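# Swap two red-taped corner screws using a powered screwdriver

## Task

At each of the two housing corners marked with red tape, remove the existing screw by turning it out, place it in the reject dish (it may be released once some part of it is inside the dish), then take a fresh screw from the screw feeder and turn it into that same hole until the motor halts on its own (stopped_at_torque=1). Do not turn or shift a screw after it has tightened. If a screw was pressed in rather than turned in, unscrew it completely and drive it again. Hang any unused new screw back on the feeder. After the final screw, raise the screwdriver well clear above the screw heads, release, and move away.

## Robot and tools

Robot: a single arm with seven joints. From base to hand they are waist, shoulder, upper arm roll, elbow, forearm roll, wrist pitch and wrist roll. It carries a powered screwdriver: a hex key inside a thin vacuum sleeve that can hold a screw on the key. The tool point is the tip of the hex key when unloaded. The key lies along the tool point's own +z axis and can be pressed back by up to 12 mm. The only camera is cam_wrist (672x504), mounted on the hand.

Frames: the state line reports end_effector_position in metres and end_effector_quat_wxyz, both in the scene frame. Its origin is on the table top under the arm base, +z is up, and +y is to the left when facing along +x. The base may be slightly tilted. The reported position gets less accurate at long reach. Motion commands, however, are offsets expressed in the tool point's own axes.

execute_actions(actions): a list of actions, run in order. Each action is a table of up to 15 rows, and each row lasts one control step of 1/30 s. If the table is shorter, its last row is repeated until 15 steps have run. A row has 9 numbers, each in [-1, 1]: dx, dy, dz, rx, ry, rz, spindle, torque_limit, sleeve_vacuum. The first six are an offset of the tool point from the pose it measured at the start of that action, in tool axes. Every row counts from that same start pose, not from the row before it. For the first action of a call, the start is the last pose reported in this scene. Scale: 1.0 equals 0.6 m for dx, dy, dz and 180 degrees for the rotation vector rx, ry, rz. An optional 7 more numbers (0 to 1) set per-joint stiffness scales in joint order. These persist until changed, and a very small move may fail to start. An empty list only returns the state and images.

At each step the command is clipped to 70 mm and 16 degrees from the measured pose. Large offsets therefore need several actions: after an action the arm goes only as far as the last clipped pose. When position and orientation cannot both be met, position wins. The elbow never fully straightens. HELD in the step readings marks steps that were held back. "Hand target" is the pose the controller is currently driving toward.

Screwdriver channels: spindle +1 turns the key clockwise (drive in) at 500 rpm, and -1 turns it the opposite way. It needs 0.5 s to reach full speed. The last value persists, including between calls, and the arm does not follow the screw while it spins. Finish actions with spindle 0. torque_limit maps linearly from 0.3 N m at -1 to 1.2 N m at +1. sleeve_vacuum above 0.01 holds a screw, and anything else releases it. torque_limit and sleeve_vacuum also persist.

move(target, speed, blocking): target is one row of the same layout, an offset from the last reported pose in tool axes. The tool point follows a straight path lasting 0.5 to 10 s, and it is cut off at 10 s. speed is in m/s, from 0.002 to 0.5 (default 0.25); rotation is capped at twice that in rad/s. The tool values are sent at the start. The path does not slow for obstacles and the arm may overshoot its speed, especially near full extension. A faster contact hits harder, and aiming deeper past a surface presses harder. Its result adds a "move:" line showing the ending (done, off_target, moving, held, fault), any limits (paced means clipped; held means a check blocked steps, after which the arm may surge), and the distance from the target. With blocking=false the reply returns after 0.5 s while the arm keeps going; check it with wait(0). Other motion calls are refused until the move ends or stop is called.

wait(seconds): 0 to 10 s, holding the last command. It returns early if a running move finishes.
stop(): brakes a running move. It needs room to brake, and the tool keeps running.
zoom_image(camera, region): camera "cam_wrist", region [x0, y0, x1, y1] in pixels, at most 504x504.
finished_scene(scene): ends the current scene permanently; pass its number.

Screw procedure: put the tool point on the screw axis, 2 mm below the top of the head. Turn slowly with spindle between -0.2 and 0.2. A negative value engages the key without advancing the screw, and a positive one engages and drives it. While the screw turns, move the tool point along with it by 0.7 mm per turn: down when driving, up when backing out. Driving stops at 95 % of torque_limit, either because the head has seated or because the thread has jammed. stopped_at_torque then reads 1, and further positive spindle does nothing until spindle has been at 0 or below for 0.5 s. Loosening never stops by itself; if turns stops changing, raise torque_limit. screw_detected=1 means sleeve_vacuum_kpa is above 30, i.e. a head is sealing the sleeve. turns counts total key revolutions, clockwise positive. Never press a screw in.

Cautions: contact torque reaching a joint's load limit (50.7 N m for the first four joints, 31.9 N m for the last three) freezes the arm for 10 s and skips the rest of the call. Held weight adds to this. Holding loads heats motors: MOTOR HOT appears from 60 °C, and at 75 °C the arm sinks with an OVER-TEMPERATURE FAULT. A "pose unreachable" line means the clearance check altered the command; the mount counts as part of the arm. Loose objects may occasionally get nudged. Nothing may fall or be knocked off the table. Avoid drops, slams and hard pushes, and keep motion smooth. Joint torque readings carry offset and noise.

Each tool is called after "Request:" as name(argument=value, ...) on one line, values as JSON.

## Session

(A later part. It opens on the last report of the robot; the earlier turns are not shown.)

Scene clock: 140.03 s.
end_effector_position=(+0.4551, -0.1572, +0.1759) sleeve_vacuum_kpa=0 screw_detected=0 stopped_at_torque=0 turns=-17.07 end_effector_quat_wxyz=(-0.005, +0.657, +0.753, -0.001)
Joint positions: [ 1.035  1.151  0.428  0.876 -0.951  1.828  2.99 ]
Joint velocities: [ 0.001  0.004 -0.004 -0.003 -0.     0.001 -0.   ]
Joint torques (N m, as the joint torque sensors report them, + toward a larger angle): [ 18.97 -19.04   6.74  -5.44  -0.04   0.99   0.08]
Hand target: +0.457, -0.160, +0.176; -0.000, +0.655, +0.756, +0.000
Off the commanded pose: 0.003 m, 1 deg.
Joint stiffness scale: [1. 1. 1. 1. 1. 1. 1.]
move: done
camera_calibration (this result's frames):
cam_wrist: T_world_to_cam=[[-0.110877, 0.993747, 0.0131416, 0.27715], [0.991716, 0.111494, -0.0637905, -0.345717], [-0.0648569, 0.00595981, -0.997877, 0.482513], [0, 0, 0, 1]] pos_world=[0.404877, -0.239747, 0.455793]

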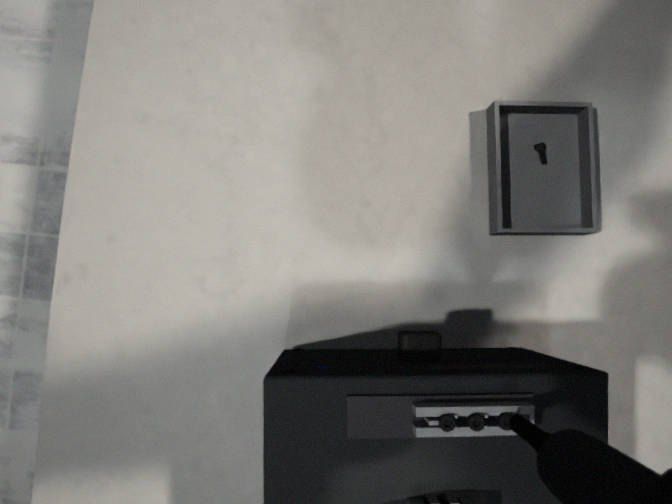

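Request:
move(target=[-0.0065,0.006,0.004,-0.004,-0.003,0,0,0.5,1], speed=0.01)

Request:
zoom_image(camera="cam_wrist", region=[420, 380, 560, 460])

Scene clock: 154.80 s.
end_effector_position=(+0.4556, -0.1596, +0.1742) sleeve_vacuum_kpa=14 screw_detected=0 stopped_at_torque=0 turns=-17.07 end_effector_quat_wxyz=(-0.001, +0.660, +0.752, -0.001)
Joint positions: [ 1.035  1.15   0.426  0.885 -0.951  1.817  2.99 ]
Joint velocities: [-0.001 -0.002 -0.005  0.002  0.    -0.002 -0.   ]
Joint torques (N m, as the joint torque sensors report them, + toward a larger angle): [ 18.8  -19.6    6.96  -5.43  -0.07   1.03   0.15]
Hand target: +0.459, -0.161, +0.173; +0.003, +0.657, +0.753, +0.001
Off the commanded pose: 0.004 m, 1 deg.
Joint stiffness scale: [1. 1. 1. 1. 1. 1. 1.]
move: off_target
camera_calibration (this result's frames):
cam_wrist: T_world_to_cam=[[-0.105285, 0.994407, 0.00831804, 0.278005], [0.992612, 0.105595, -0.0597511, -0.348131], [-0.0602952, 0.00196568, -0.998179, 0.478229], [0, 0, 0, 1]] pos_world=[0.403664, -0.240629, 0.454244]

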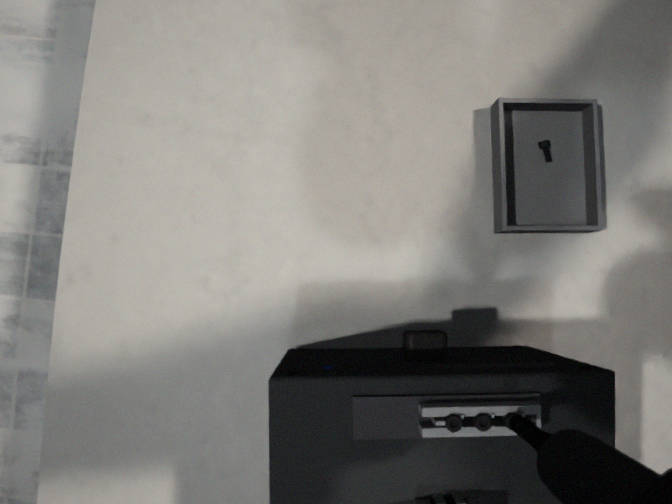

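Region (420, 380, 560, 460) of cam_wrist's 672x504 image, scaled by 3.600; it fills the top 288 rows of this view, and the rest is white.

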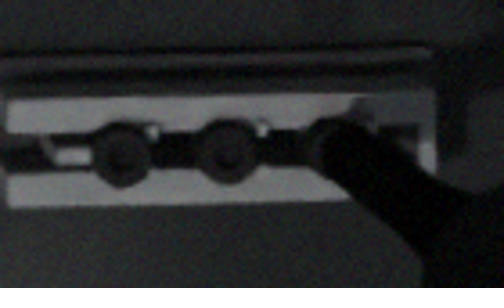

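Request:
move(target=[-0.001,0.0085,0.005,-0.003,-0.001,0,0,0.5,1], speed=0.01)

Request:
zoom_image(camera="cam_wrist", region=[420, 380, 560, 460])

Scene clock: 158.83 s.
end_effector_position=(+0.4561, -0.1594, +0.1729) sleeve_vacuum_kpa=14 screw_detected=0 stopped_at_torque=0 turns=-17.07 end_effector_quat_wxyz=(-0.001, +0.660, +0.751, -0.000)
Joint positions: [ 1.034  1.149  0.424  0.891 -0.951  1.813  2.99 ]
Joint velocities: [-0.    -0.002 -0.004  0.001  0.    -0.001  0.   ]
Joint torques (N m, as the joint torque sensors report them, + toward a larger angle): [ 18.91 -19.42   6.86  -5.82  -0.08   1.26   0.18]
Hand target: +0.461, -0.160, +0.171; +0.003, +0.660, +0.752, +0.001
Off the commanded pose: 0.005 m, 0 deg.
Joint stiffness scale: [1. 1. 1. 1. 1. 1. 1.]
move: off_target
camera_calibration (this result's frames):
cam_wrist: T_world_to_cam=[[-0.102965, 0.994648, 0.00862541, 0.276798], [0.992958, 0.103294, -0.0580097, -0.349489], [-0.0585901, 0.00259167, -0.998279, 0.476276], [0, 0, 0, 1]] pos_world=[0.403434, -0.24045, 0.452795]

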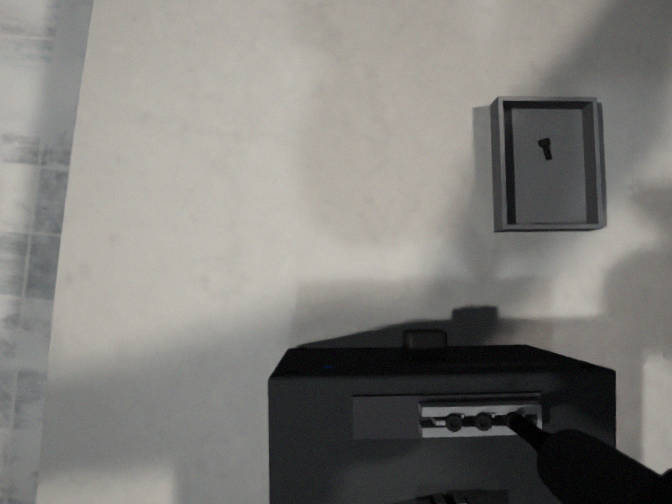

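Region (420, 380, 560, 460) of cam_wrist's 672x504 image, scaled by 3.600; it fills the top 288 rows of this view, and the rest is white.

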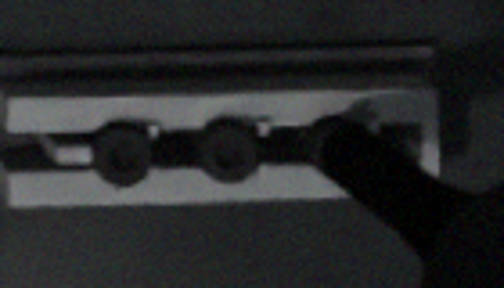

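Request:
move(target=[0,0.011,0.004,-0.002,0,0,0,0.5,1], speed=0.01)

Request:
zoom_image(camera="cam_wrist", region=[420, 380, 560, 460])

Scene clock: 162.10 s.
end_effector_position=(+0.4575, -0.1582, +0.1721) sleeve_vacuum_kpa=14 screw_detected=0 stopped_at_torque=0 turns=-17.07 end_effector_quat_wxyz=(-0.002, +0.661, +0.751, +0.000)
Joint positions: [ 1.033  1.148  0.421  0.891 -0.951  1.812  2.986]
Joint velocities: [ 0.     0.001 -0.004 -0.001 -0.001 -0.    -0.001]
Joint torques (N m, as the joint torque sensors report them, + toward a larger angle): [ 18.91 -19.51   6.78  -5.93  -0.07   1.04  -0.02]
Hand target: +0.463, -0.159, +0.170; +0.001, +0.660, +0.751, +0.002
Off the commanded pose: 0.005 m, 0 deg.
Joint stiffness scale: [1. 1. 1. 1. 1. 1. 1.]
move: off_target
camera_calibration (this result's frames):
cam_wrist: T_world_to_cam=[[-0.102545, 0.99467, 0.0107847, 0.275137], [0.993015, 0.102998, -0.0575575, -0.351199], [-0.0583616, 0.00480718, -0.998284, 0.475829], [0, 0, 0, 1]] pos_world=[0.404729, -0.239785, 0.451831]

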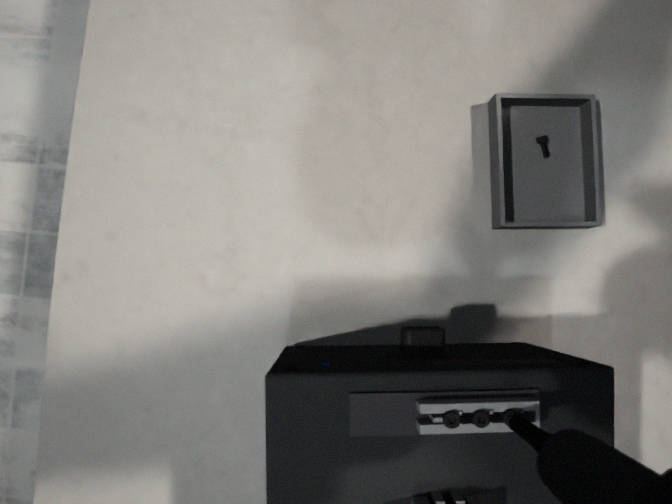

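Region (420, 380, 560, 460) of cam_wrist's 672x504 image, scaled by 3.600; it fills the top 288 rows of this view, and the rest is white.

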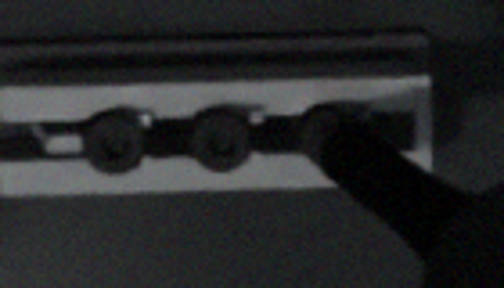

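Request:
move(target=[-0.002,0.006,0.009,-0.002,-0.002,0,0,0.5,1], speed=0.01)

Request:
zoom_image(camera="cam_wrist", region=[420, 380, 560, 460])

Scene clock: 166.90 s.
end_effector_position=(+0.4578, -0.1584, +0.1693) sleeve_vacuum_kpa=14 screw_detected=0 stopped_at_torque=0 turns=-17.07 end_effector_quat_wxyz=(+0.000, +0.664, +0.748, +0.001)
Joint positions: [ 1.029  1.144  0.421  0.907 -0.951  1.801  2.986]
Joint velocities: [-0.    -0.002 -0.001  0.003  0.    -0.002  0.   ]
Joint torques (N m, as the joint torque sensors report them, + toward a larger angle): [ 17.69 -18.76   6.05  -5.77  -0.84   0.53  -0.03]
Hand target: +0.461, -0.159, +0.167; +0.003, +0.661, +0.751, +0.001
Off the commanded pose: 0.004 m, 1 deg.
Joint stiffness scale: [1. 1. 1. 1. 1. 1. 1.]
move: off_target
camera_calibration (this result's frames):
cam_wrist: T_world_to_cam=[[-0.0944606, 0.995492, 0.00854902, 0.272178], [0.993966, 0.0947898, -0.0551928, -0.353815], [-0.0557544, 0.00328389, -0.998439, 0.471597], [0, 0, 0, 1]] pos_world=[0.403683, -0.238961, 0.449006]

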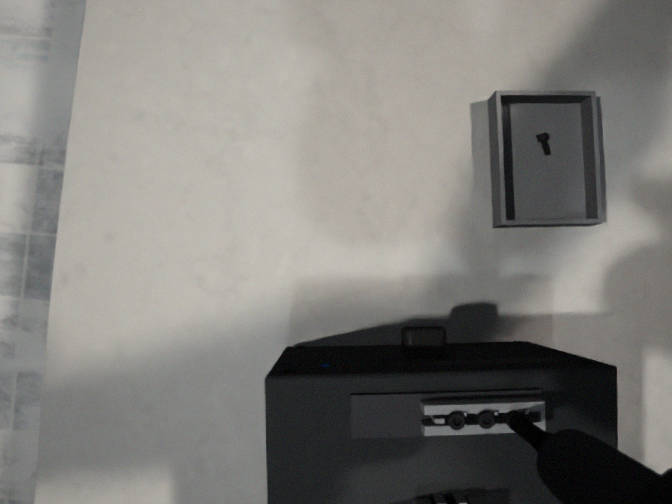

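Region (420, 380, 560, 460) of cam_wrist's 672x504 image, scaled by 3.600; it fills the top 288 rows of this view, and the rest is white.

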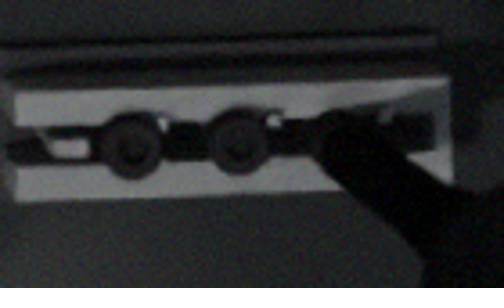

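Request:
execute_actions(actions=[[[-0.001,0.002,0.005,-0.001,0,0,-0.15,0.5,1],[-0.001,0.002,0.005,-0.001,0,0,-0.15,0.5,1],[-0.001,0.002,0.005,-0.001,0,0,-0.15,0.5,1],[-0.001,0.002,0.005,-0.001,0,0,-0.15,0.5,1],[-0.001,0.002,0.005,-0.001,0,0,-0.15,0.5,1],[-0.001,0.002,0.005,-0.001,0,0,-0.15,0.5,1],[-0.001,0.002,0.005,-0.001,0,0,-0.15,0.5,1],[-0.001,0.002,0.005,-0.001,0,0,-0.15,0.5,1],[-0.001,0.002,0.005,-0.001,0,0,-0.15,0.5,1],[-0.001,0.002,0.005,-0.001,0,0,-0.15,0.5,1],[-0.001,0.002,0.005,-0.001,0,0,-0.15,0.5,1],[-0.001,0.002,0.005,-0.001,0,0,-0.15,0.5,1],[-0.001,0.002,0.005,-0.001,0,0,0,0.5,1]]])

Request:
zoom_image(camera="cam_wrist", region=[420, 380, 560, 460])

Scene clock: 172.07 s.
end_effector_position=(+0.4573, -0.1578, +0.1689) sleeve_vacuum_kpa=14 screw_detected=0 stopped_at_torque=0 turns=-17.54 end_effector_quat_wxyz=(-0.001, +0.665, +0.747, +0.001)
Joint positions: [ 1.029  1.144  0.421  0.911 -0.951  1.801  2.986]
Joint velocities: [ 0.001 -0.    -0.    -0.    -0.     0.     0.001]
Joint torques (N m, as the joint torque sensors report them, + toward a larger angle): [ 17.09 -18.76   5.7   -5.48  -0.73   0.91   0.01]
Hand target: +0.459, -0.159, +0.166; +0.001, +0.664, +0.748, +0.002
Off the commanded pose: 0.003 m, 0 deg.
Joint stiffness scale: [1. 1. 1. 1. 1. 1. 1.]
Step readings (end_effector_position):
0: (+0.4578, -0.1583, +0.1693)
1: (+0.4577, -0.1583, +0.1692)
2: (+0.4576, -0.1581, +0.1691)
4: (+0.4574, -0.1579, +0.1690)
8: (+0.4573, -0.1579, +0.1689)
15: end_effector_position above
camera_calibration (this result's frames):
cam_wrist: T_world_to_cam=[[-0.0919625, 0.995709, 0.0103298, 0.270206], [0.994209, 0.0923933, -0.054877, -0.353938], [-0.0555959, 0.00522334, -0.99844, 0.471409], [0, 0, 0, 1]] pos_world=[0.402946, -0.238808, 0.448459]

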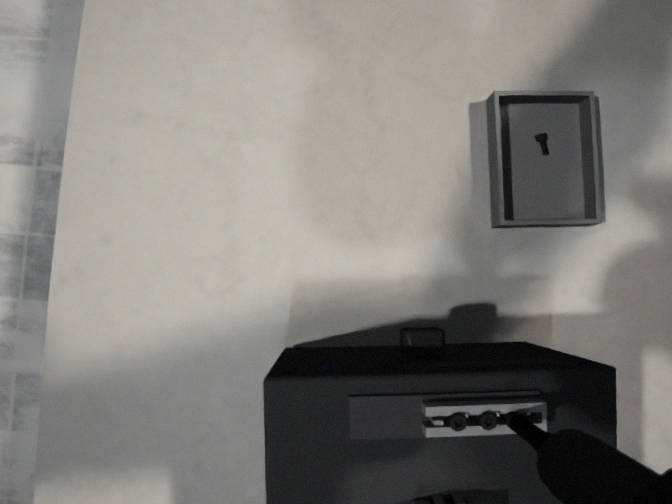

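Region (420, 380, 560, 460) of cam_wrist's 672x504 image, scaled by 3.600; it fills the top 288 rows of this view, and the rest is white.

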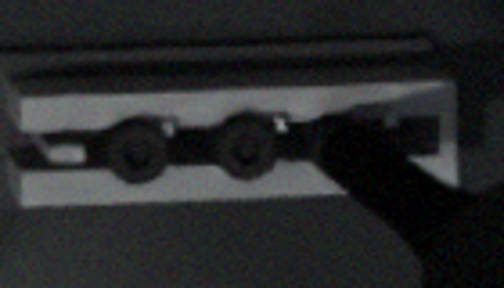

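Request:
execute_actions(actions=[[[-0.002,-0.002,0.004,0,0,0,-0.15,0.5,1],[-0.002,-0.002,0.004,0,0,0,-0.15,0.5,1],[-0.002,-0.002,0.004,0,0,0,-0.15,0.5,1],[-0.002,-0.002,0.004,0,0,0,-0.15,0.5,1],[-0.002,-0.002,0.004,0,0,0,-0.15,0.5,1],[-0.002,-0.002,0.004,0,0,0,-0.15,0.5,1],[-0.002,-0.002,0.004,0,0,0,-0.15,0.5,1],[-0.002,-0.002,0.004,0,0,0,-0.15,0.5,1],[-0.002,-0.002,0.004,0,0,0,-0.15,0.5,1],[-0.002,-0.002,0.004,0,0,0,-0.15,0.5,1],[-0.002,-0.002,0.004,0,0,0,-0.15,0.5,1],[-0.002,-0.002,0.004,0,0,0,-0.15,0.5,1],[-0.002,-0.002,0.004,0,0,0,0,0.5,1]]])

Request:
zoom_image(camera="cam_wrist", region=[420, 380, 560, 460])

Scene clock: 177.90 s.
end_effector_position=(+0.4570, -0.1575, +0.1687) sleeve_vacuum_kpa=14 screw_detected=0 stopped_at_torque=0 turns=-18.02 end_effector_quat_wxyz=(-0.001, +0.665, +0.747, +0.002)
Joint positions: [ 1.029  1.144  0.421  0.912 -0.951  1.801  2.986]
Joint velocities: [ 0.001  0.001 -0.     0.     0.    -0.001  0.   ]
Joint torques (N m, as the joint torque sensors report them, + toward a larger angle): [ 17.48 -18.18   6.24  -5.31  -0.22   0.72   0.08]
Hand target: +0.456, -0.159, +0.166; -0.001, +0.665, +0.747, +0.001
Off the commanded pose: 0.003 m, 0 deg.
Joint stiffness scale: [1. 1. 1. 1. 1. 1. 1.]
Step readings (end_effector_position):
0: (+0.4573, -0.1578, +0.1689)
1: (+0.4573, -0.1578, +0.1688)
2: (+0.4572, -0.1577, +0.1688)
4: (+0.4571, -0.1576, +0.1687)
8: (+0.4570, -0.1576, +0.1687)
15: end_effector_position above
camera_calibration (this result's frames):
cam_wrist: T_world_to_cam=[[-0.0906055, 0.995822, 0.0113731, 0.269118], [0.994336, 0.0910956, -0.0547457, -0.353979], [-0.055553, 0.00634847, -0.998436, 0.471322], [0, 0, 0, 1]] pos_world=[0.402541, -0.23874, 0.448146]

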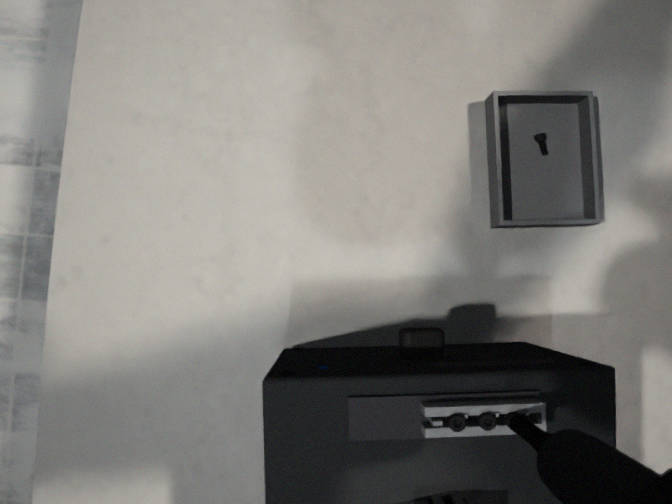

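Region (420, 380, 560, 460) of cam_wrist's 672x504 image, scaled by 3.600; it fills the top 288 rows of this view, and the rest is white.

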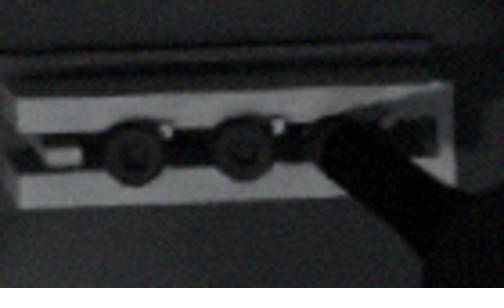

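Request:
execute_actions(actions=[[[-0.002,-0.003,0.004,0,0,0,-0.2,0.5,1]],[[0,0,0.003,0,0,0,-0.2,0.5,1],[0,0,0.003,0,0,0,-0.2,0.5,1],[0,0,0.003,0,0,0,-0.2,0.5,1],[0,0,0.003,0,0,0,-0.2,0.5,1],[0,0,0.003,0,0,0,-0.2,0.5,1],[0,0,0.003,0,0,0,-0.2,0.5,1],[0,0,0.003,0,0,0,-0.2,0.5,1],[0,0,0.003,0,0,0,-0.2,0.5,1],[0,0,0.003,0,0,0,-0.2,0.5,1],[0,0,0.003,0,0,0,-0.2,0.5,1],[0,0,0.003,0,0,0,-0.2,0.5,1],[0,0,0.003,0,0,0,0,0.5,1]]])

Request:
zoom_image(camera="cam_wrist", region=[420, 380, 560, 460])

Scene clock: 183.43 s.
end_effector_position=(+0.4563, -0.1567, +0.1682) sleeve_vacuum_kpa=14 screw_detected=0 stopped_at_torque=0 turns=-19.40 end_effector_quat_wxyz=(-0.002, +0.666, +0.746, +0.003)
Joint positions: [ 1.029  1.144  0.421  0.917 -0.951  1.801  2.986]
Joint velocities: [ 0.001 -0.    -0.001  0.     0.     0.001  0.   ]
Joint torques (N m, as the joint torque sensors report them, + toward a larger angle): [ 17.35 -17.81   6.44  -5.21  -0.01   0.79   0.19]
Hand target: +0.456, -0.157, +0.166; -0.002, +0.666, +0.746, +0.003
Off the commanded pose: 0.002 m, 0 deg.
Joint stiffness scale: [1. 1. 1. 1. 1. 1. 1.]
Step readings (end_effector_position; steps 1 to 15: 1st action; 16 to 30: 2nd action):
0: (+0.4570, -0.1575, +0.1687)
1: (+0.4569, -0.1575, +0.1686)
2: (+0.4568, -0.1573, +0.1685)
4: (+0.4566, -0.1571, +0.1683)
8: (+0.4565, -0.1570, +0.1682)
15: (+0.4564, -0.1570, +0.1682)
16: (+0.4564, -0.1569, +0.1682)
17: (+0.4564, -0.1569, +0.1682)
19: (+0.4564, -0.1568, +0.1682)
23: (+0.4563, -0.1567, +0.1682)
30: end_effector_position above
camera_calibration (this result's frames):
cam_wrist: T_world_to_cam=[[-0.0874024, 0.996076, 0.013942, 0.266352], [0.994638, 0.0880358, -0.0542648, -0.354101], [-0.0552792, 0.00912433, -0.998429, 0.471121], [0, 0, 0, 1]] pos_world=[0.401525, -0.238432, 0.447453]

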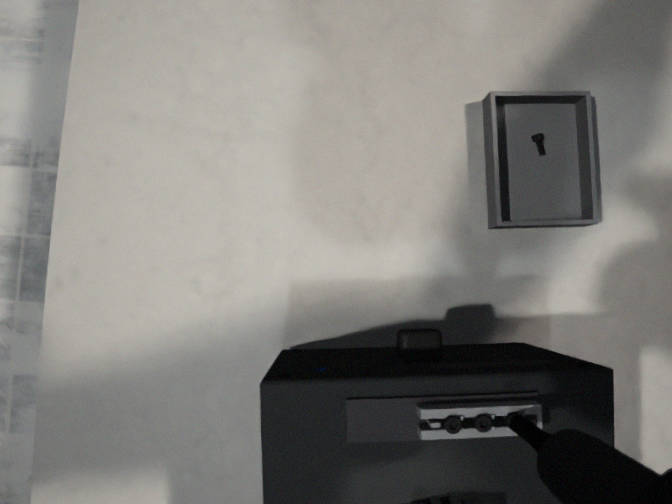

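Region (420, 380, 560, 460) of cam_wrist's 672x504 image, scaled by 3.600; it fills the top 288 rows of this view, and the rest is white.

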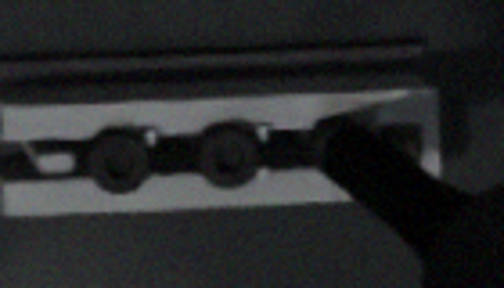

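Request:
move(target=[-0.002,-0.004,-0.018,0.001,-0.002,0,0,0.5,1], speed=0.02)

Request:
zoom_image(camera="cam_wrist", region=[420, 380, 560, 460])

Scene clock: 185.93 s.
end_effector_position=(+0.4561, -0.1593, +0.1762) sleeve_vacuum_kpa=14 screw_detected=0 stopped_at_torque=0 turns=-19.40 end_effector_quat_wxyz=(+0.002, +0.664, +0.748, +0.000)
Joint positions: [ 1.039  1.144  0.425  0.894 -0.951  1.814  2.984]
Joint velocities: [ 0.001 -0.     0.003 -0.002 -0.     0.003 -0.001]
Joint torques (N m, as the joint torque sensors report them, + toward a larger angle): [ 18.8  -19.31   6.59  -5.67  -0.06   1.     0.05]
Hand target: +0.454, -0.158, +0.179; -0.000, +0.666, +0.746, -0.001
Off the commanded pose: 0.004 m, 0 deg.
Joint stiffness scale: [1. 1. 1. 1. 1. 1. 1.]
move: off_target
camera_calibration (this result's frames):
cam_wrist: T_world_to_cam=[[-0.0946436, 0.995495, 0.0056607, 0.27344], [0.994035, 0.0948113, -0.0539048, -0.351864], [-0.0541986, 0.00052519, -0.99853, 0.477304], [0, 0, 0, 1]] pos_world=[0.401514, -0.239098, 0.456088]

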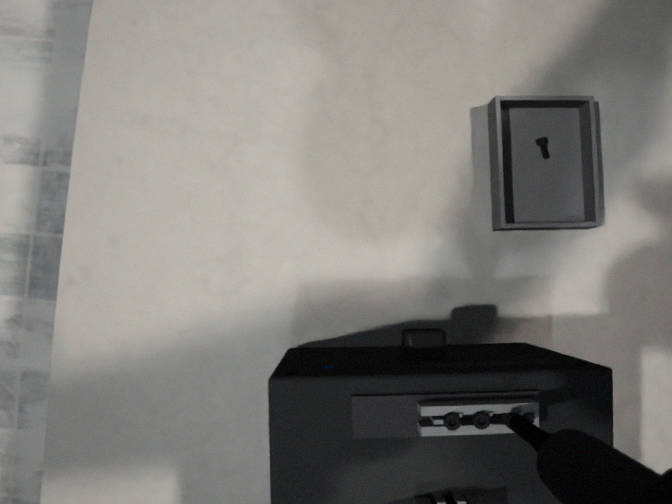

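Region (420, 380, 560, 460) of cam_wrist's 672x504 image, scaled by 3.600; it fills the top 288 rows of this view, and the rest is white.

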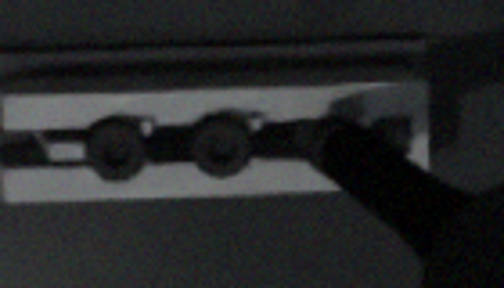

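Request:
zoom_image(camera="cam_wrist", region=[470, 395, 540, 445])

Region (470, 395, 540, 445) of cam_wrist's 672x504 image, scaled by 7.200; it fills the top 360 rows of this view, and the rest is white.

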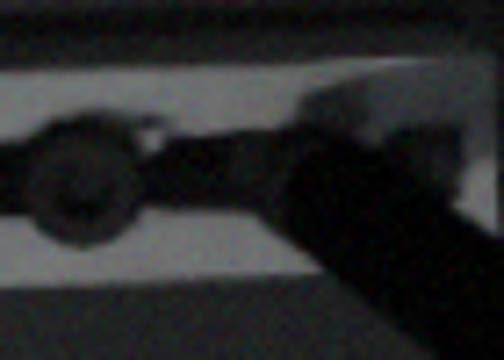

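Request:
move(target=[0.002,-0.004,-0.025,0.001,0.001,0,0,0.5,1], speed=0.02)

Request:
zoom_image(camera="cam_wrist", region=[420, 380, 560, 460])

Scene clock: 194.10 s.
end_effector_position=(+0.4560, -0.1589, +0.1894) sleeve_vacuum_kpa=40 screw_detected=1 stopped_at_torque=0 turns=-19.40 end_effector_quat_wxyz=(+0.002, +0.660, +0.751, -0.000)
Joint positions: [ 1.057  1.147  0.426  0.849 -0.951  1.845  2.973]
Joint velocities: [ 0.005  0.001  0.    -0.004 -0.     0.001 -0.002]
Joint torques (N m, as the joint torque sensors report them, + toward a larger angle): [ 18.81 -19.74   6.43  -5.6   -0.06   1.03   0.31]
Hand target: +0.453, -0.158, +0.191; -0.001, +0.664, +0.748, -0.000
Off the commanded pose: 0.003 m, 1 deg.
Joint stiffness scale: [1. 1. 1. 1. 1. 1. 1.]
move: done
camera_calibration (this result's frames):
cam_wrist: T_world_to_cam=[[-0.103655, 0.994602, 0.00482813, 0.277152], [0.993147, 0.103764, -0.0537816, -0.349286], [-0.0539923, -0.00077967, -0.998541, 0.490164], [0, 0, 0, 1]] pos_world=[0.402085, -0.239031, 0.469326]

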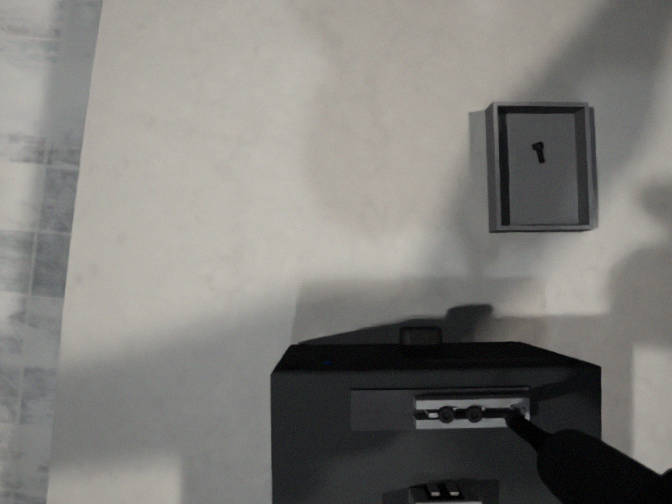

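Region (420, 380, 560, 460) of cam_wrist's 672x504 image, scaled by 3.600; it fills the top 288 rows of this view, and the rest is white.

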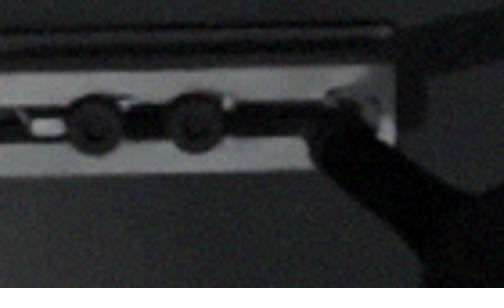

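Request:
move(target=[0.596,-0.007,0.157,0,0.001,0,0,0.5,1], speed=0.25)

Request:
zoom_image(camera="cam_wrist", region=[460, 380, 560, 460])

Scene clock: 202.63 s.
end_effector_position=(+0.4086, +0.1977, +0.0963) sleeve_vacuum_kpa=40 screw_detected=1 stopped_at_torque=0 turns=-19.40 end_effector_quat_wxyz=(+0.001, +0.659, +0.752, +0.008)
Joint positions: [ 0.543  0.278  0.46   1.941 -0.859  1.484  2.893]
Joint velocities: [-0.01  -0.006 -0.    -0.     0.    -0.001  0.   ]
Joint torques (N m, as the joint torque sensors report them, + toward a larger angle): [10.43 -9.71  7.62 -6.65 -0.18  1.05  0.22]
Hand target: +0.406, +0.195, +0.095; +0.001, +0.661, +0.751, +0.003
Off the commanded pose: 0.004 m, 1 deg.
Joint stiffness scale: [1. 1. 1. 1. 1. 1. 1.]
move: off_target
camera_calibration (this result's frames):
cam_wrist: T_world_to_cam=[[-0.107542, 0.994052, 0.0171642, -0.0815303], [0.993159, 0.108204, -0.0438984, -0.346069], [-0.0454945, 0.0123259, -0.998889, 0.388848], [0, 0, 0, 1]] pos_world=[0.352624, 0.113698, 0.374623]

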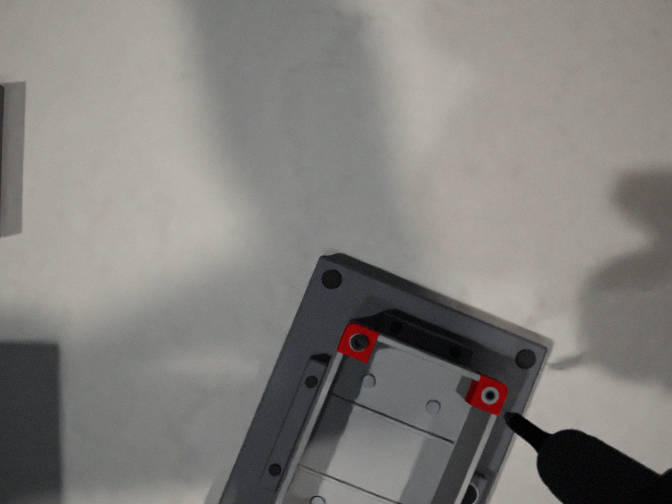

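Region (460, 380, 560, 460) of cam_wrist's 672x504 image, scaled by 5.040; it fills the top 403 rows of this view, and the rest is white.

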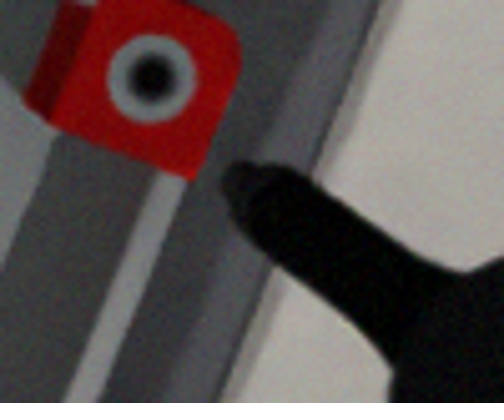

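Request:
move(target=[-0.0043,-0.0048,0.038,0.003,-0.003,0,0,0.5,1], speed=0.03)

Request:
zoom_image(camera="cam_wrist", region=[460, 380, 560, 460])

Scene clock: 207.87 s.
end_effector_position=(+0.4041, +0.1952, +0.0758) sleeve_vacuum_kpa=40 screw_detected=1 stopped_at_torque=0 turns=-19.40 end_effector_quat_wxyz=(-0.001, +0.660, +0.752, -0.000)
Joint positions: [ 0.518  0.281  0.439  1.98  -0.868  1.423  2.893]
Joint velocities: [-0.001 -0.    -0.004  0.001  0.    -0.002  0.   ]
Joint torques (N m, as the joint torque sensors report them, + toward a larger angle): [ 10.51 -10.17   7.28  -6.67  -0.14   0.93   0.08]
Hand target: +0.406, +0.195, +0.073; +0.001, +0.659, +0.752, +0.001
Off the commanded pose: 0.003 m, 0 deg.
Joint stiffness scale: [1. 1. 1. 1. 1. 1. 1.]
move: done
camera_calibration (this result's frames):
cam_wrist: T_world_to_cam=[[-0.105189, 0.994419, 0.00808012, -0.0794314], [0.99276, 0.10548, -0.0574585, -0.340545], [-0.0579901, 0.00197761, -0.998315, 0.375298], [0, 0, 0, 1]] pos_world=[0.351488, 0.114167, 0.35574]

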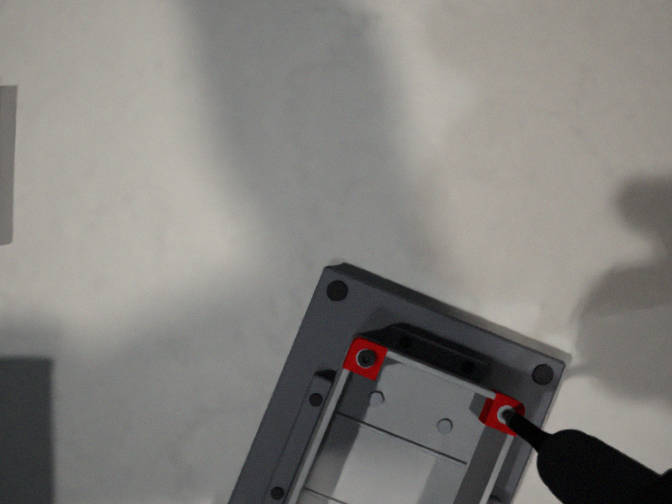

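Region (460, 380, 560, 460) of cam_wrist's 672x504 image, scaled by 5.040; it fills the top 403 rows of this view, and the rest is white.

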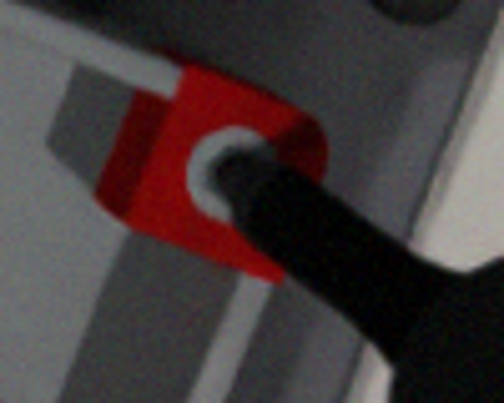

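Request:
execute_actions(actions=[[[0,0.0037,0.005,-0.0015,0,0,0,0.5,1],[0,0.0037,0.006,-0.0015,0,0,0,0.5,1],[0,0.0037,0.007,-0.0015,0,0,0,0.5,1],[0,0.0037,0.008,-0.0015,0,0,0,0.5,1],[0,0.0037,0.009,-0.0015,0,0,0,0.5,1],[0,0.0037,0.0097,-0.0015,0,0,0,0.5,1],[0,0.0037,0.0104,-0.0015,0,0,0,0.5,1],[0,0.0037,0.011,-0.0015,0,0,0,0.5,1]],[[-0.0005,0.0033,0.004,-0.0012,0,0,0.2,0.5,1],[-0.0005,0.0033,0.0045,-0.0012,0,0,0.2,0.5,1],[-0.0005,0.0033,0.005,-0.0012,0,0,0.2,0.5,1],[-0.0005,0.0033,0.0055,-0.0012,0,0,0.2,0.5,1],[-0.0005,0.0033,0.006,-0.0012,0,0,0.2,0.5,1],[-0.0005,0.0033,0.0065,-0.0012,0,0,0.2,0.5,1],[-0.0005,0.0033,0.007,-0.0012,0,0,0.2,0.5,1],[-0.0005,0.0033,0.0075,-0.0012,0,0,0.2,0.5,1],[-0.0005,0.0033,0.008,-0.0012,0,0,0.2,0.5,1],[-0.0005,0.0033,0.0085,-0.0012,0,0,0.2,0.5,1]],[[-0.0005,0.0033,0.0055,-0.0012,0,0,0.2,0.5,1],[-0.0005,0.0033,0.006,-0.0012,0,0,0.2,0.5,1],[-0.0005,0.0033,0.0065,-0.0012,0,0,0.2,0.5,1],[-0.0005,0.0033,0.007,-0.0012,0,0,0.2,0.5,1],[-0.0005,0.0033,0.007,-0.0012,0,0,0.2,0.5,1],[-0.0005,0.0033,0.007,-0.0012,0,0,0.2,0.5,1],[-0.0005,0.0033,0.007,-0.0012,0,0,0.2,0.5,1],[-0.0005,0.0033,0.007,-0.0012,0,0,0.2,0.5,1],[-0.0005,0.0033,0.007,-0.0012,0,0,0.2,0.5,1],[-0.0005,0.0033,0.007,-0.0012,0,0,0.2,0.5,1],[-0.0005,0.0033,0.007,-0.0012,0,0,0.2,0.5,1],[-0.0005,0.0033,0.007,-0.0012,0,0,0.2,0.5,1],[-0.0005,0.0033,0.007,-0.0012,0,0,0.2,0.5,1],[-0.0005,0.0033,0.007,-0.0012,0,0,0.2,0.5,1],[-0.0005,0.0033,0.007,-0.0012,0,0,0,0.5,1]]])

Request:
zoom_image(camera="cam_wrist", region=[460, 380, 560, 460])

Scene clock: 224.90 s.
end_effector_position=(+0.4042, +0.1955, +0.0687) sleeve_vacuum_kpa=40 screw_detected=1 stopped_at_torque=0 turns=-17.85 end_effector_quat_wxyz=(-0.001, +0.662, +0.750, +0.000)
Joint positions: [ 0.512  0.285  0.43   1.995 -0.879  1.403  2.893]
Joint velocities: [ 0.001 -0.     0.     0.    -0.    -0.001  0.   ]
Joint torques (N m, as the joint torque sensors report them, + toward a larger angle): [ 9.71 -9.43  6.96 -6.   -0.24  0.63  0.09]
Hand target: +0.406, +0.195, +0.066; +0.001, +0.661, +0.750, +0.001
Off the commanded pose: 0.004 m, 0 deg.
Joint stiffness scale: [1. 1. 1. 1. 1. 1. 1.]
Step readings (end_effector_position; steps 1 to 15: 1st action; 16 to 30: 2nd action; 31 to 45: 3rd action):
0: (+0.4041, +0.1952, +0.0758)
1: (+0.4041, +0.1952, +0.0757)
2: (+0.4042, +0.1952, +0.0755)
4: (+0.4044, +0.1953, +0.0747)
8: (+0.4045, +0.1954, +0.0727)
15: (+0.4042, +0.1956, +0.0716)
16: (+0.4042, +0.1956, +0.0716)
17: (+0.4042, +0.1957, +0.0715)
19: (+0.4042, +0.1957, +0.0713)
23: (+0.4042, +0.1954, +0.0706)
30: (+0.4042, +0.1955, +0.0697)
31: (+0.4042, +0.1955, +0.0697)
32: (+0.4042, +0.1955, +0.0696)
34: (+0.4042, +0.1955, +0.0693)
38: (+0.4042, +0.1955, +0.0688)
45: end_effector_position above
camera_calibration (this result's frames):
cam_wrist: T_world_to_cam=[[-0.0990084, 0.995046, 0.0090241, -0.0823588], [0.99344, 0.099362, -0.0566131, -0.340239], [-0.0572293, 0.00335973, -0.998355, 0.36763], [0, 0, 0, 1]] pos_world=[0.350892, 0.114523, 0.348506]

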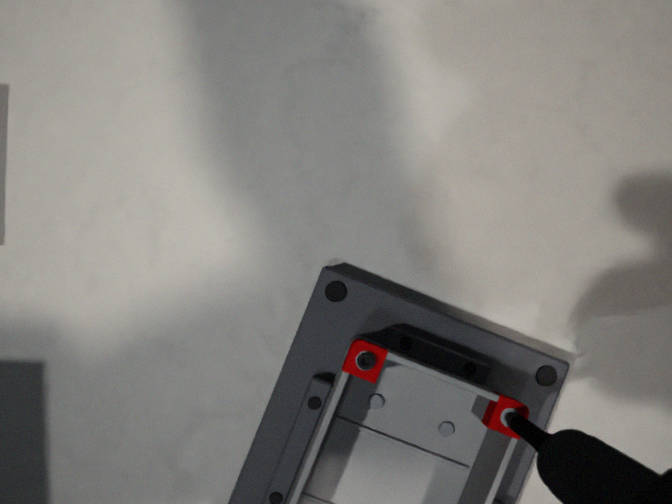

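Region (460, 380, 560, 460) of cam_wrist's 672x504 image, scaled by 5.040; it fills the top 403 rows of this view, and the rest is white.

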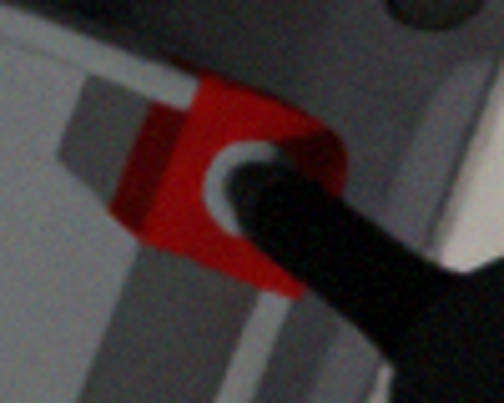

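Request:
execute_actions(actions=[[[-0.0005,0.0033,0.0055,-0.0012,0,0,1,0.5,1],[-0.0005,0.0033,0.0058,-0.0012,0,0,1,0.5,1],[-0.0005,0.0033,0.0061,-0.0012,0,0,1,0.5,1],[-0.0005,0.0033,0.0064,-0.0012,0,0,1,0.5,1],[-0.0005,0.0033,0.0067,-0.0012,0,0,1,0.5,1],[-0.0005,0.0033,0.007,-0.0012,0,0,1,0.5,1],[-0.0005,0.0033,0.0073,-0.0012,0,0,1,0.5,1],[-0.0005,0.0033,0.0076,-0.0012,0,0,1,0.5,1],[-0.0005,0.0033,0.008,-0.0012,0,0,1,0.5,1],[-0.0005,0.0033,0.0084,-0.0012,0,0,1,0.5,1],[-0.0005,0.0033,0.0088,-0.0012,0,0,1,0.5,1],[-0.0005,0.0033,0.0092,-0.0012,0,0,1,0.5,1]],[[-0.0005,0.0033,0.006,-0.0012,0,0,1,0.5,1],[-0.0005,0.0033,0.0064,-0.0012,0,0,1,0.5,1],[-0.0005,0.0033,0.0068,-0.0012,0,0,1,0.5,1],[-0.0005,0.0033,0.0072,-0.0012,0,0,1,0.5,1],[-0.0005,0.0033,0.0076,-0.0012,0,0,1,0.5,1],[-0.0005,0.0033,0.008,-0.0012,0,0,1,0.5,1],[-0.0005,0.0033,0.0084,-0.0012,0,0,1,0.5,1],[-0.0005,0.0033,0.0088,-0.0012,0,0,1,0.5,1],[-0.0005,0.0033,0.0092,-0.0012,0,0,1,0.5,1],[-0.0005,0.0033,0.0096,-0.0012,0,0,1,0.5,1],[-0.0005,0.0033,0.01,-0.0012,0,0,1,0.5,1],[-0.0005,0.0033,0.0105,-0.0012,0,0,1,0.5,1]],[[-0.0005,0.0033,0.006,-0.0012,0,0,1,0.5,1],[-0.0005,0.0033,0.0064,-0.0012,0,0,1,0.5,1],[-0.0005,0.0033,0.0068,-0.0012,0,0,1,0.5,1],[-0.0005,0.0033,0.0072,-0.0012,0,0,1,0.5,1],[-0.0005,0.0033,0.0076,-0.0012,0,0,1,0.5,1],[-0.0005,0.0033,0.008,-0.0012,0,0,1,0.5,1],[-0.0005,0.0033,0.0084,-0.0012,0,0,1,0.5,1],[-0.0005,0.0033,0.0088,-0.0012,0,0,1,0.5,1],[-0.0005,0.0033,0.0092,-0.0012,0,0,1,0.5,1],[-0.0005,0.0033,0.0096,-0.0012,0,0,1,0.5,1],[-0.0005,0.0033,0.01,-0.0012,0,0,1,0.5,1],[-0.0005,0.0033,0.0105,-0.0012,0,0,1,0.5,1]],[[-0.0005,0.0033,0.006,-0.0012,0,0,1,0.5,1],[-0.0005,0.0033,0.0064,-0.0012,0,0,1,0.5,1],[-0.0005,0.0033,0.0068,-0.0012,0,0,1,0.5,1],[-0.0005,0.0033,0.0068,-0.0012,0,0,1,0.5,1],[-0.0005,0.0033,0.0068,-0.0012,0,0,1,0.5,1],[-0.0005,0.0033,0.0068,-0.0012,0,0,1,0.5,1],[-0.0005,0.0033,0.0068,-0.0012,0,0,1,0.5,1],[-0.0005,0.0033,0.0068,-0.0012,0,0,1,0.5,1],[-0.0005,0.0033,0.0068,-0.0012,0,0,1,0.5,1],[-0.0005,0.0033,0.0068,-0.0012,0,0,1,0.5,1],[-0.0005,0.0033,0.0068,-0.0012,0,0,1,0.5,1],[-0.0005,0.0033,0.0068,-0.0012,0,0,1,0.5,1],[-0.0005,0.0033,0.0068,-0.0012,0,0,1,0.5,1],[-0.0005,0.0033,0.0068,-0.0012,0,0,1,0.5,1],[-0.0005,0.0033,0.0068,-0.0012,0,0,0,0.5,1]]])

Request:
zoom_image(camera="cam_wrist", region=[320, 320, 560, 460])

Scene clock: 243.20 s.
end_effector_position=(+0.4042, +0.1955, +0.0599) sleeve_vacuum_kpa=40 screw_detected=1 stopped_at_torque=1 turns=-5.99 end_effector_quat_wxyz=(-0.001, +0.665, +0.747, +0.001)
Joint positions: [ 0.505  0.29   0.419  2.014 -0.892  1.379  2.894]
Joint velocities: [ 0.     0.    -0.     0.001 -0.001 -0.001 -0.   ]
Joint torques (N m, as the joint torque sensors report them, + toward a larger angle): [ 9.58 -9.64  6.73 -5.71 -0.4   0.62  0.  ]
Hand target: +0.406, +0.195, +0.057; +0.000, +0.665, +0.747, +0.002
Off the commanded pose: 0.004 m, 0 deg.
Joint stiffness scale: [1. 1. 1. 1. 1. 1. 1.]
Step readings (end_effector_position; steps 1 to 15: 1st action; 16 to 30: 2nd action; 31 to 45: 3rd action; 46 to 60: 4th action):
0: (+0.4043, +0.1955, +0.0687)
1: (+0.4043, +0.1955, +0.0687)
2: (+0.4043, +0.1955, +0.0686)
4: (+0.4043, +0.1954, +0.0684)
8: (+0.4043, +0.1955, +0.0678)
15: (+0.4043, +0.1955, +0.0666)
16: (+0.4043, +0.1955, +0.0665)
17: (+0.4043, +0.1955, +0.0664)
19: (+0.4043, +0.1955, +0.0661)
23: (+0.4043, +0.1955, +0.0652)
30: (+0.4043, +0.1955, +0.0637)
31: (+0.4043, +0.1955, +0.0636)
32: (+0.4043, +0.1955, +0.0635)
34: (+0.4043, +0.1955, +0.0632)
38: (+0.4043, +0.1955, +0.0623)
45: (+0.4043, +0.1955, +0.0608)
46: (+0.4043, +0.1955, +0.0607)
47: (+0.4043, +0.1955, +0.0606)
49: (+0.4042, +0.1955, +0.0603)
53: (+0.4042, +0.1955, +0.0599)
60: end_effector_position above
camera_calibration (this result's frames):
cam_wrist: T_world_to_cam=[[-0.0903797, 0.995855, 0.0102115, -0.0860231], [0.994295, 0.0908118, -0.0559455, -0.339399], [-0.056641, 0.0050969, -0.998382, 0.358214], [0, 0, 0, 1]] pos_world=[0.349978, 0.114662, 0.339524]

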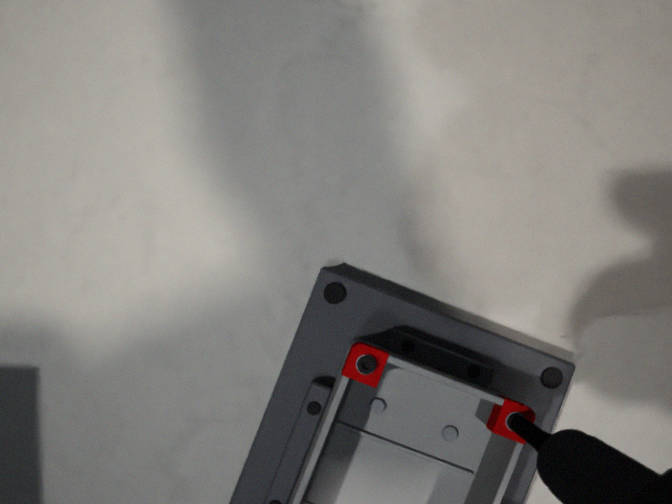

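Region (320, 320, 560, 460) of cam_wrist's 672x504 image, scaled by 2.100; it fills the top 294 rows of this view, and the rest is white.

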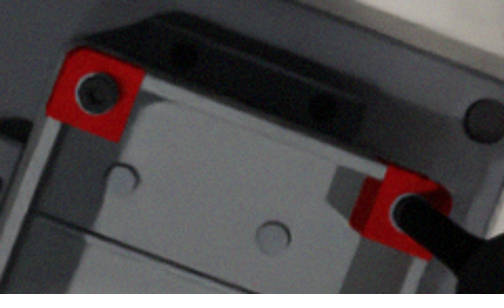

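Request:
move(target=[0,-0.003,-0.03,0.001,0,0,0,0.5,0], speed=0.05)

Request:
move(target=[-0.1,-0.041,0.004,0,0,0,0,0.5,0], speed=0.1)

Request:
zoom_image(camera="cam_wrist", region=[460, 380, 560, 460])

Scene clock: 250.53 s.
end_effector_position=(+0.4044, +0.1950, +0.0755) sleeve_vacuum_kpa=0 screw_detected=0 stopped_at_torque=1 turns=-5.99 end_effector_quat_wxyz=(-0.000, +0.664, +0.748, +0.001)
Joint positions: [ 0.52   0.282  0.44   1.985 -0.871  1.422  2.89 ]
Joint velocities: [-0.001 -0.001  0.006 -0.002 -0.     0.003  0.001]
Joint torques (N m, as the joint torque sensors report them, + toward a larger angle): [ 10.48 -10.07   7.9   -6.2   -0.16   0.96   0.09]
Hand target: +0.402, +0.195, +0.078; -0.002, +0.665, +0.747, -0.000
Off the commanded pose: 0.003 m, 0 deg.
Joint stiffness scale: [1. 1. 1. 1. 1. 1. 1.]
move: done
camera_calibration (this result's frames):
cam_wrist: T_world_to_cam=[[-0.0948833, 0.995443, 0.00952243, -0.0837192], [0.993956, 0.0952635, -0.0545557, -0.339508], [-0.0552142, 0.00428845, -0.998465, 0.373411], [0, 0, 0, 1]] pos_world=[0.35013, 0.114079, 0.355113]

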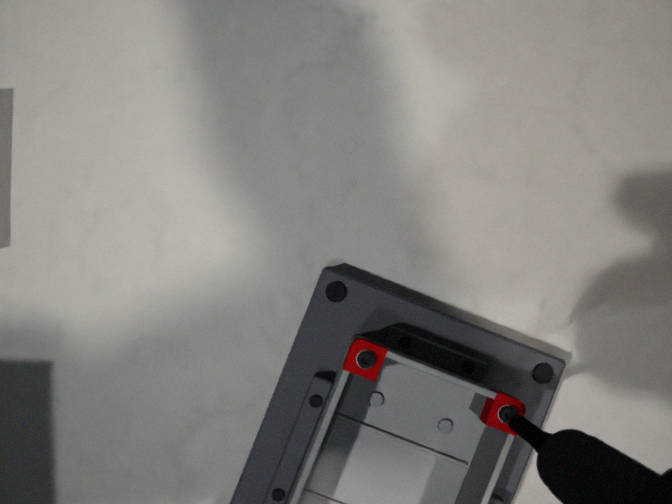

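Scene clock: 251.63 s.
end_effector_position=(+0.3834, +0.1342, +0.0722) sleeve_vacuum_kpa=0 screw_detected=0 stopped_at_torque=1 turns=-5.99 end_effector_quat_wxyz=(-0.004, +0.665, +0.747, -0.002)
Joint positions: [ 0.623  0.428  0.46   1.985 -0.872  1.422  3.076]
Joint velocities: [ 0.009  0.007 -0.    -0.    -0.     0.     0.   ]
Joint torques (N m, as the joint torque sensors report them, + toward a larger angle): [ 11.87 -10.41   7.6   -6.32   0.03   1.07   0.11]
Hand target: +0.387, +0.132, +0.073; +0.000, +0.664, +0.748, +0.001
Off the commanded pose: 0.004 m, 1 deg.
Joint stiffness scale: [1. 1. 1. 1. 1. 1. 1.]
move: off_target
camera_calibration (this result's frames):
cam_wrist: T_world_to_cam=[[-0.0912419, 0.995767, 0.0110727, -0.0267335], [0.993721, 0.0917662, -0.0640146, -0.31183], [-0.0647597, 0.00516233, -0.997888, 0.372745], [0, 0, 0, 1]] pos_world=[0.331571, 0.0533115, 0.352292]

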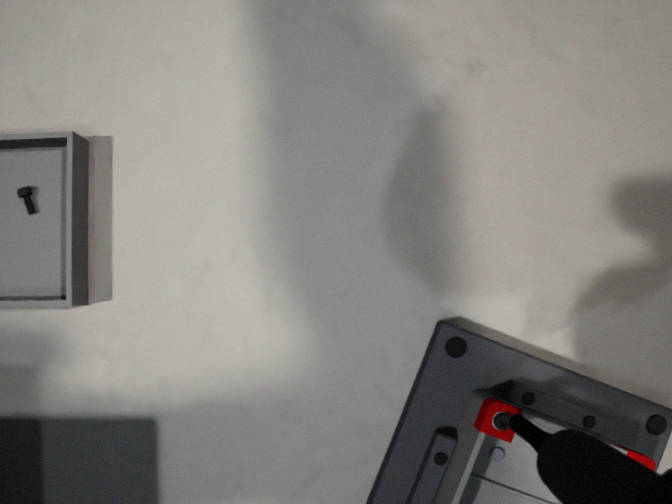

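Region (460, 380, 560, 460) of cam_wrist's 672x504 image, scaled by 5.040; it fills the top 403 rows of this view, and the rest is white.

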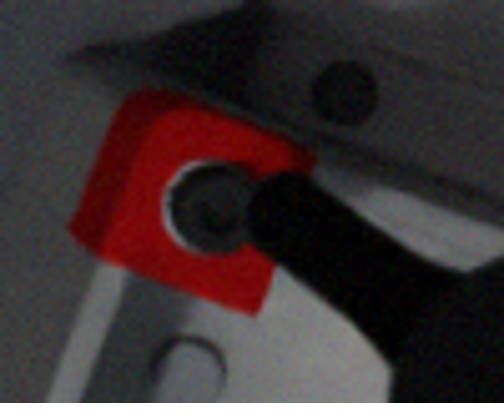

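Request:
move(target=[-0.0055,0.0073,0.012,-0.0038,-0.001,0,0,0.5,1], speed=0.015)

Request:
zoom_image(camera="cam_wrist", region=[460, 380, 560, 460])

Scene clock: 256.70 s.
end_effector_position=(+0.3863, +0.1324, +0.0674) sleeve_vacuum_kpa=14 screw_detected=0 stopped_at_torque=1 turns=-5.99 end_effector_quat_wxyz=(-0.001, +0.666, +0.746, +0.001)
Joint positions: [ 0.624  0.434  0.452  1.994 -0.886  1.407  3.081]
Joint velocities: [ 0.001 -0.    -0.006  0.001 -0.    -0.004  0.002]
Joint torques (N m, as the joint torque sensors report them, + toward a larger angle): [ 11.77 -10.61   7.31  -6.26   0.03   1.02   0.07]
Hand target: +0.388, +0.131, +0.065; +0.001, +0.665, +0.747, +0.002
Off the commanded pose: 0.003 m, 0 deg.
Joint stiffness scale: [1. 1. 1. 1. 1. 1. 1.]
move: done
camera_calibration (this result's frames):
cam_wrist: T_world_to_cam=[[-0.0872252, 0.996137, 0.0101844, -0.0261137], [0.99456, 0.0876624, -0.0562647, -0.315157], [-0.0569402, 0.00522128, -0.998364, 0.36512], [0, 0, 0, 1]] pos_world=[0.331955, 0.0517338, 0.347057]

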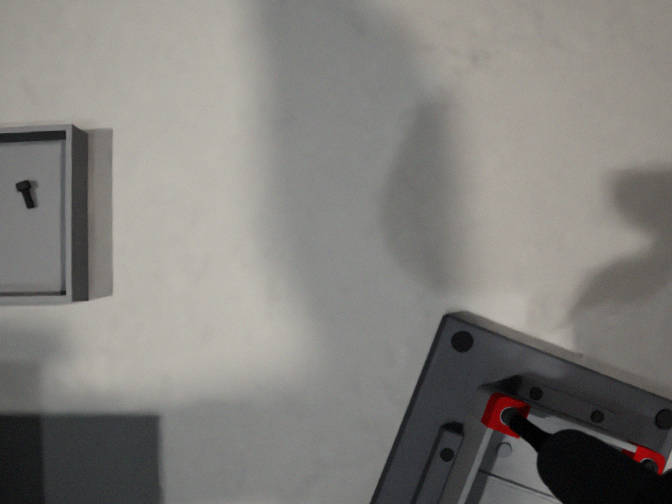

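Region (460, 380, 560, 460) of cam_wrist's 672x504 image, scaled by 5.040; it fills the top 403 rows of this view, and the rest is white.

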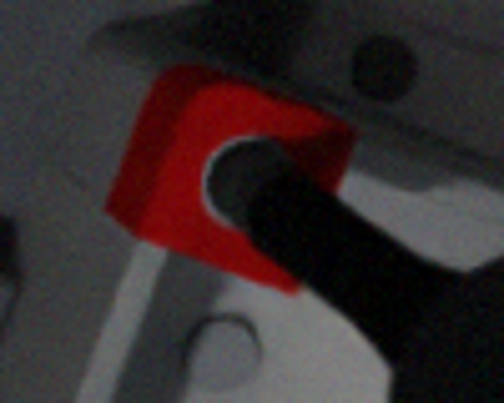

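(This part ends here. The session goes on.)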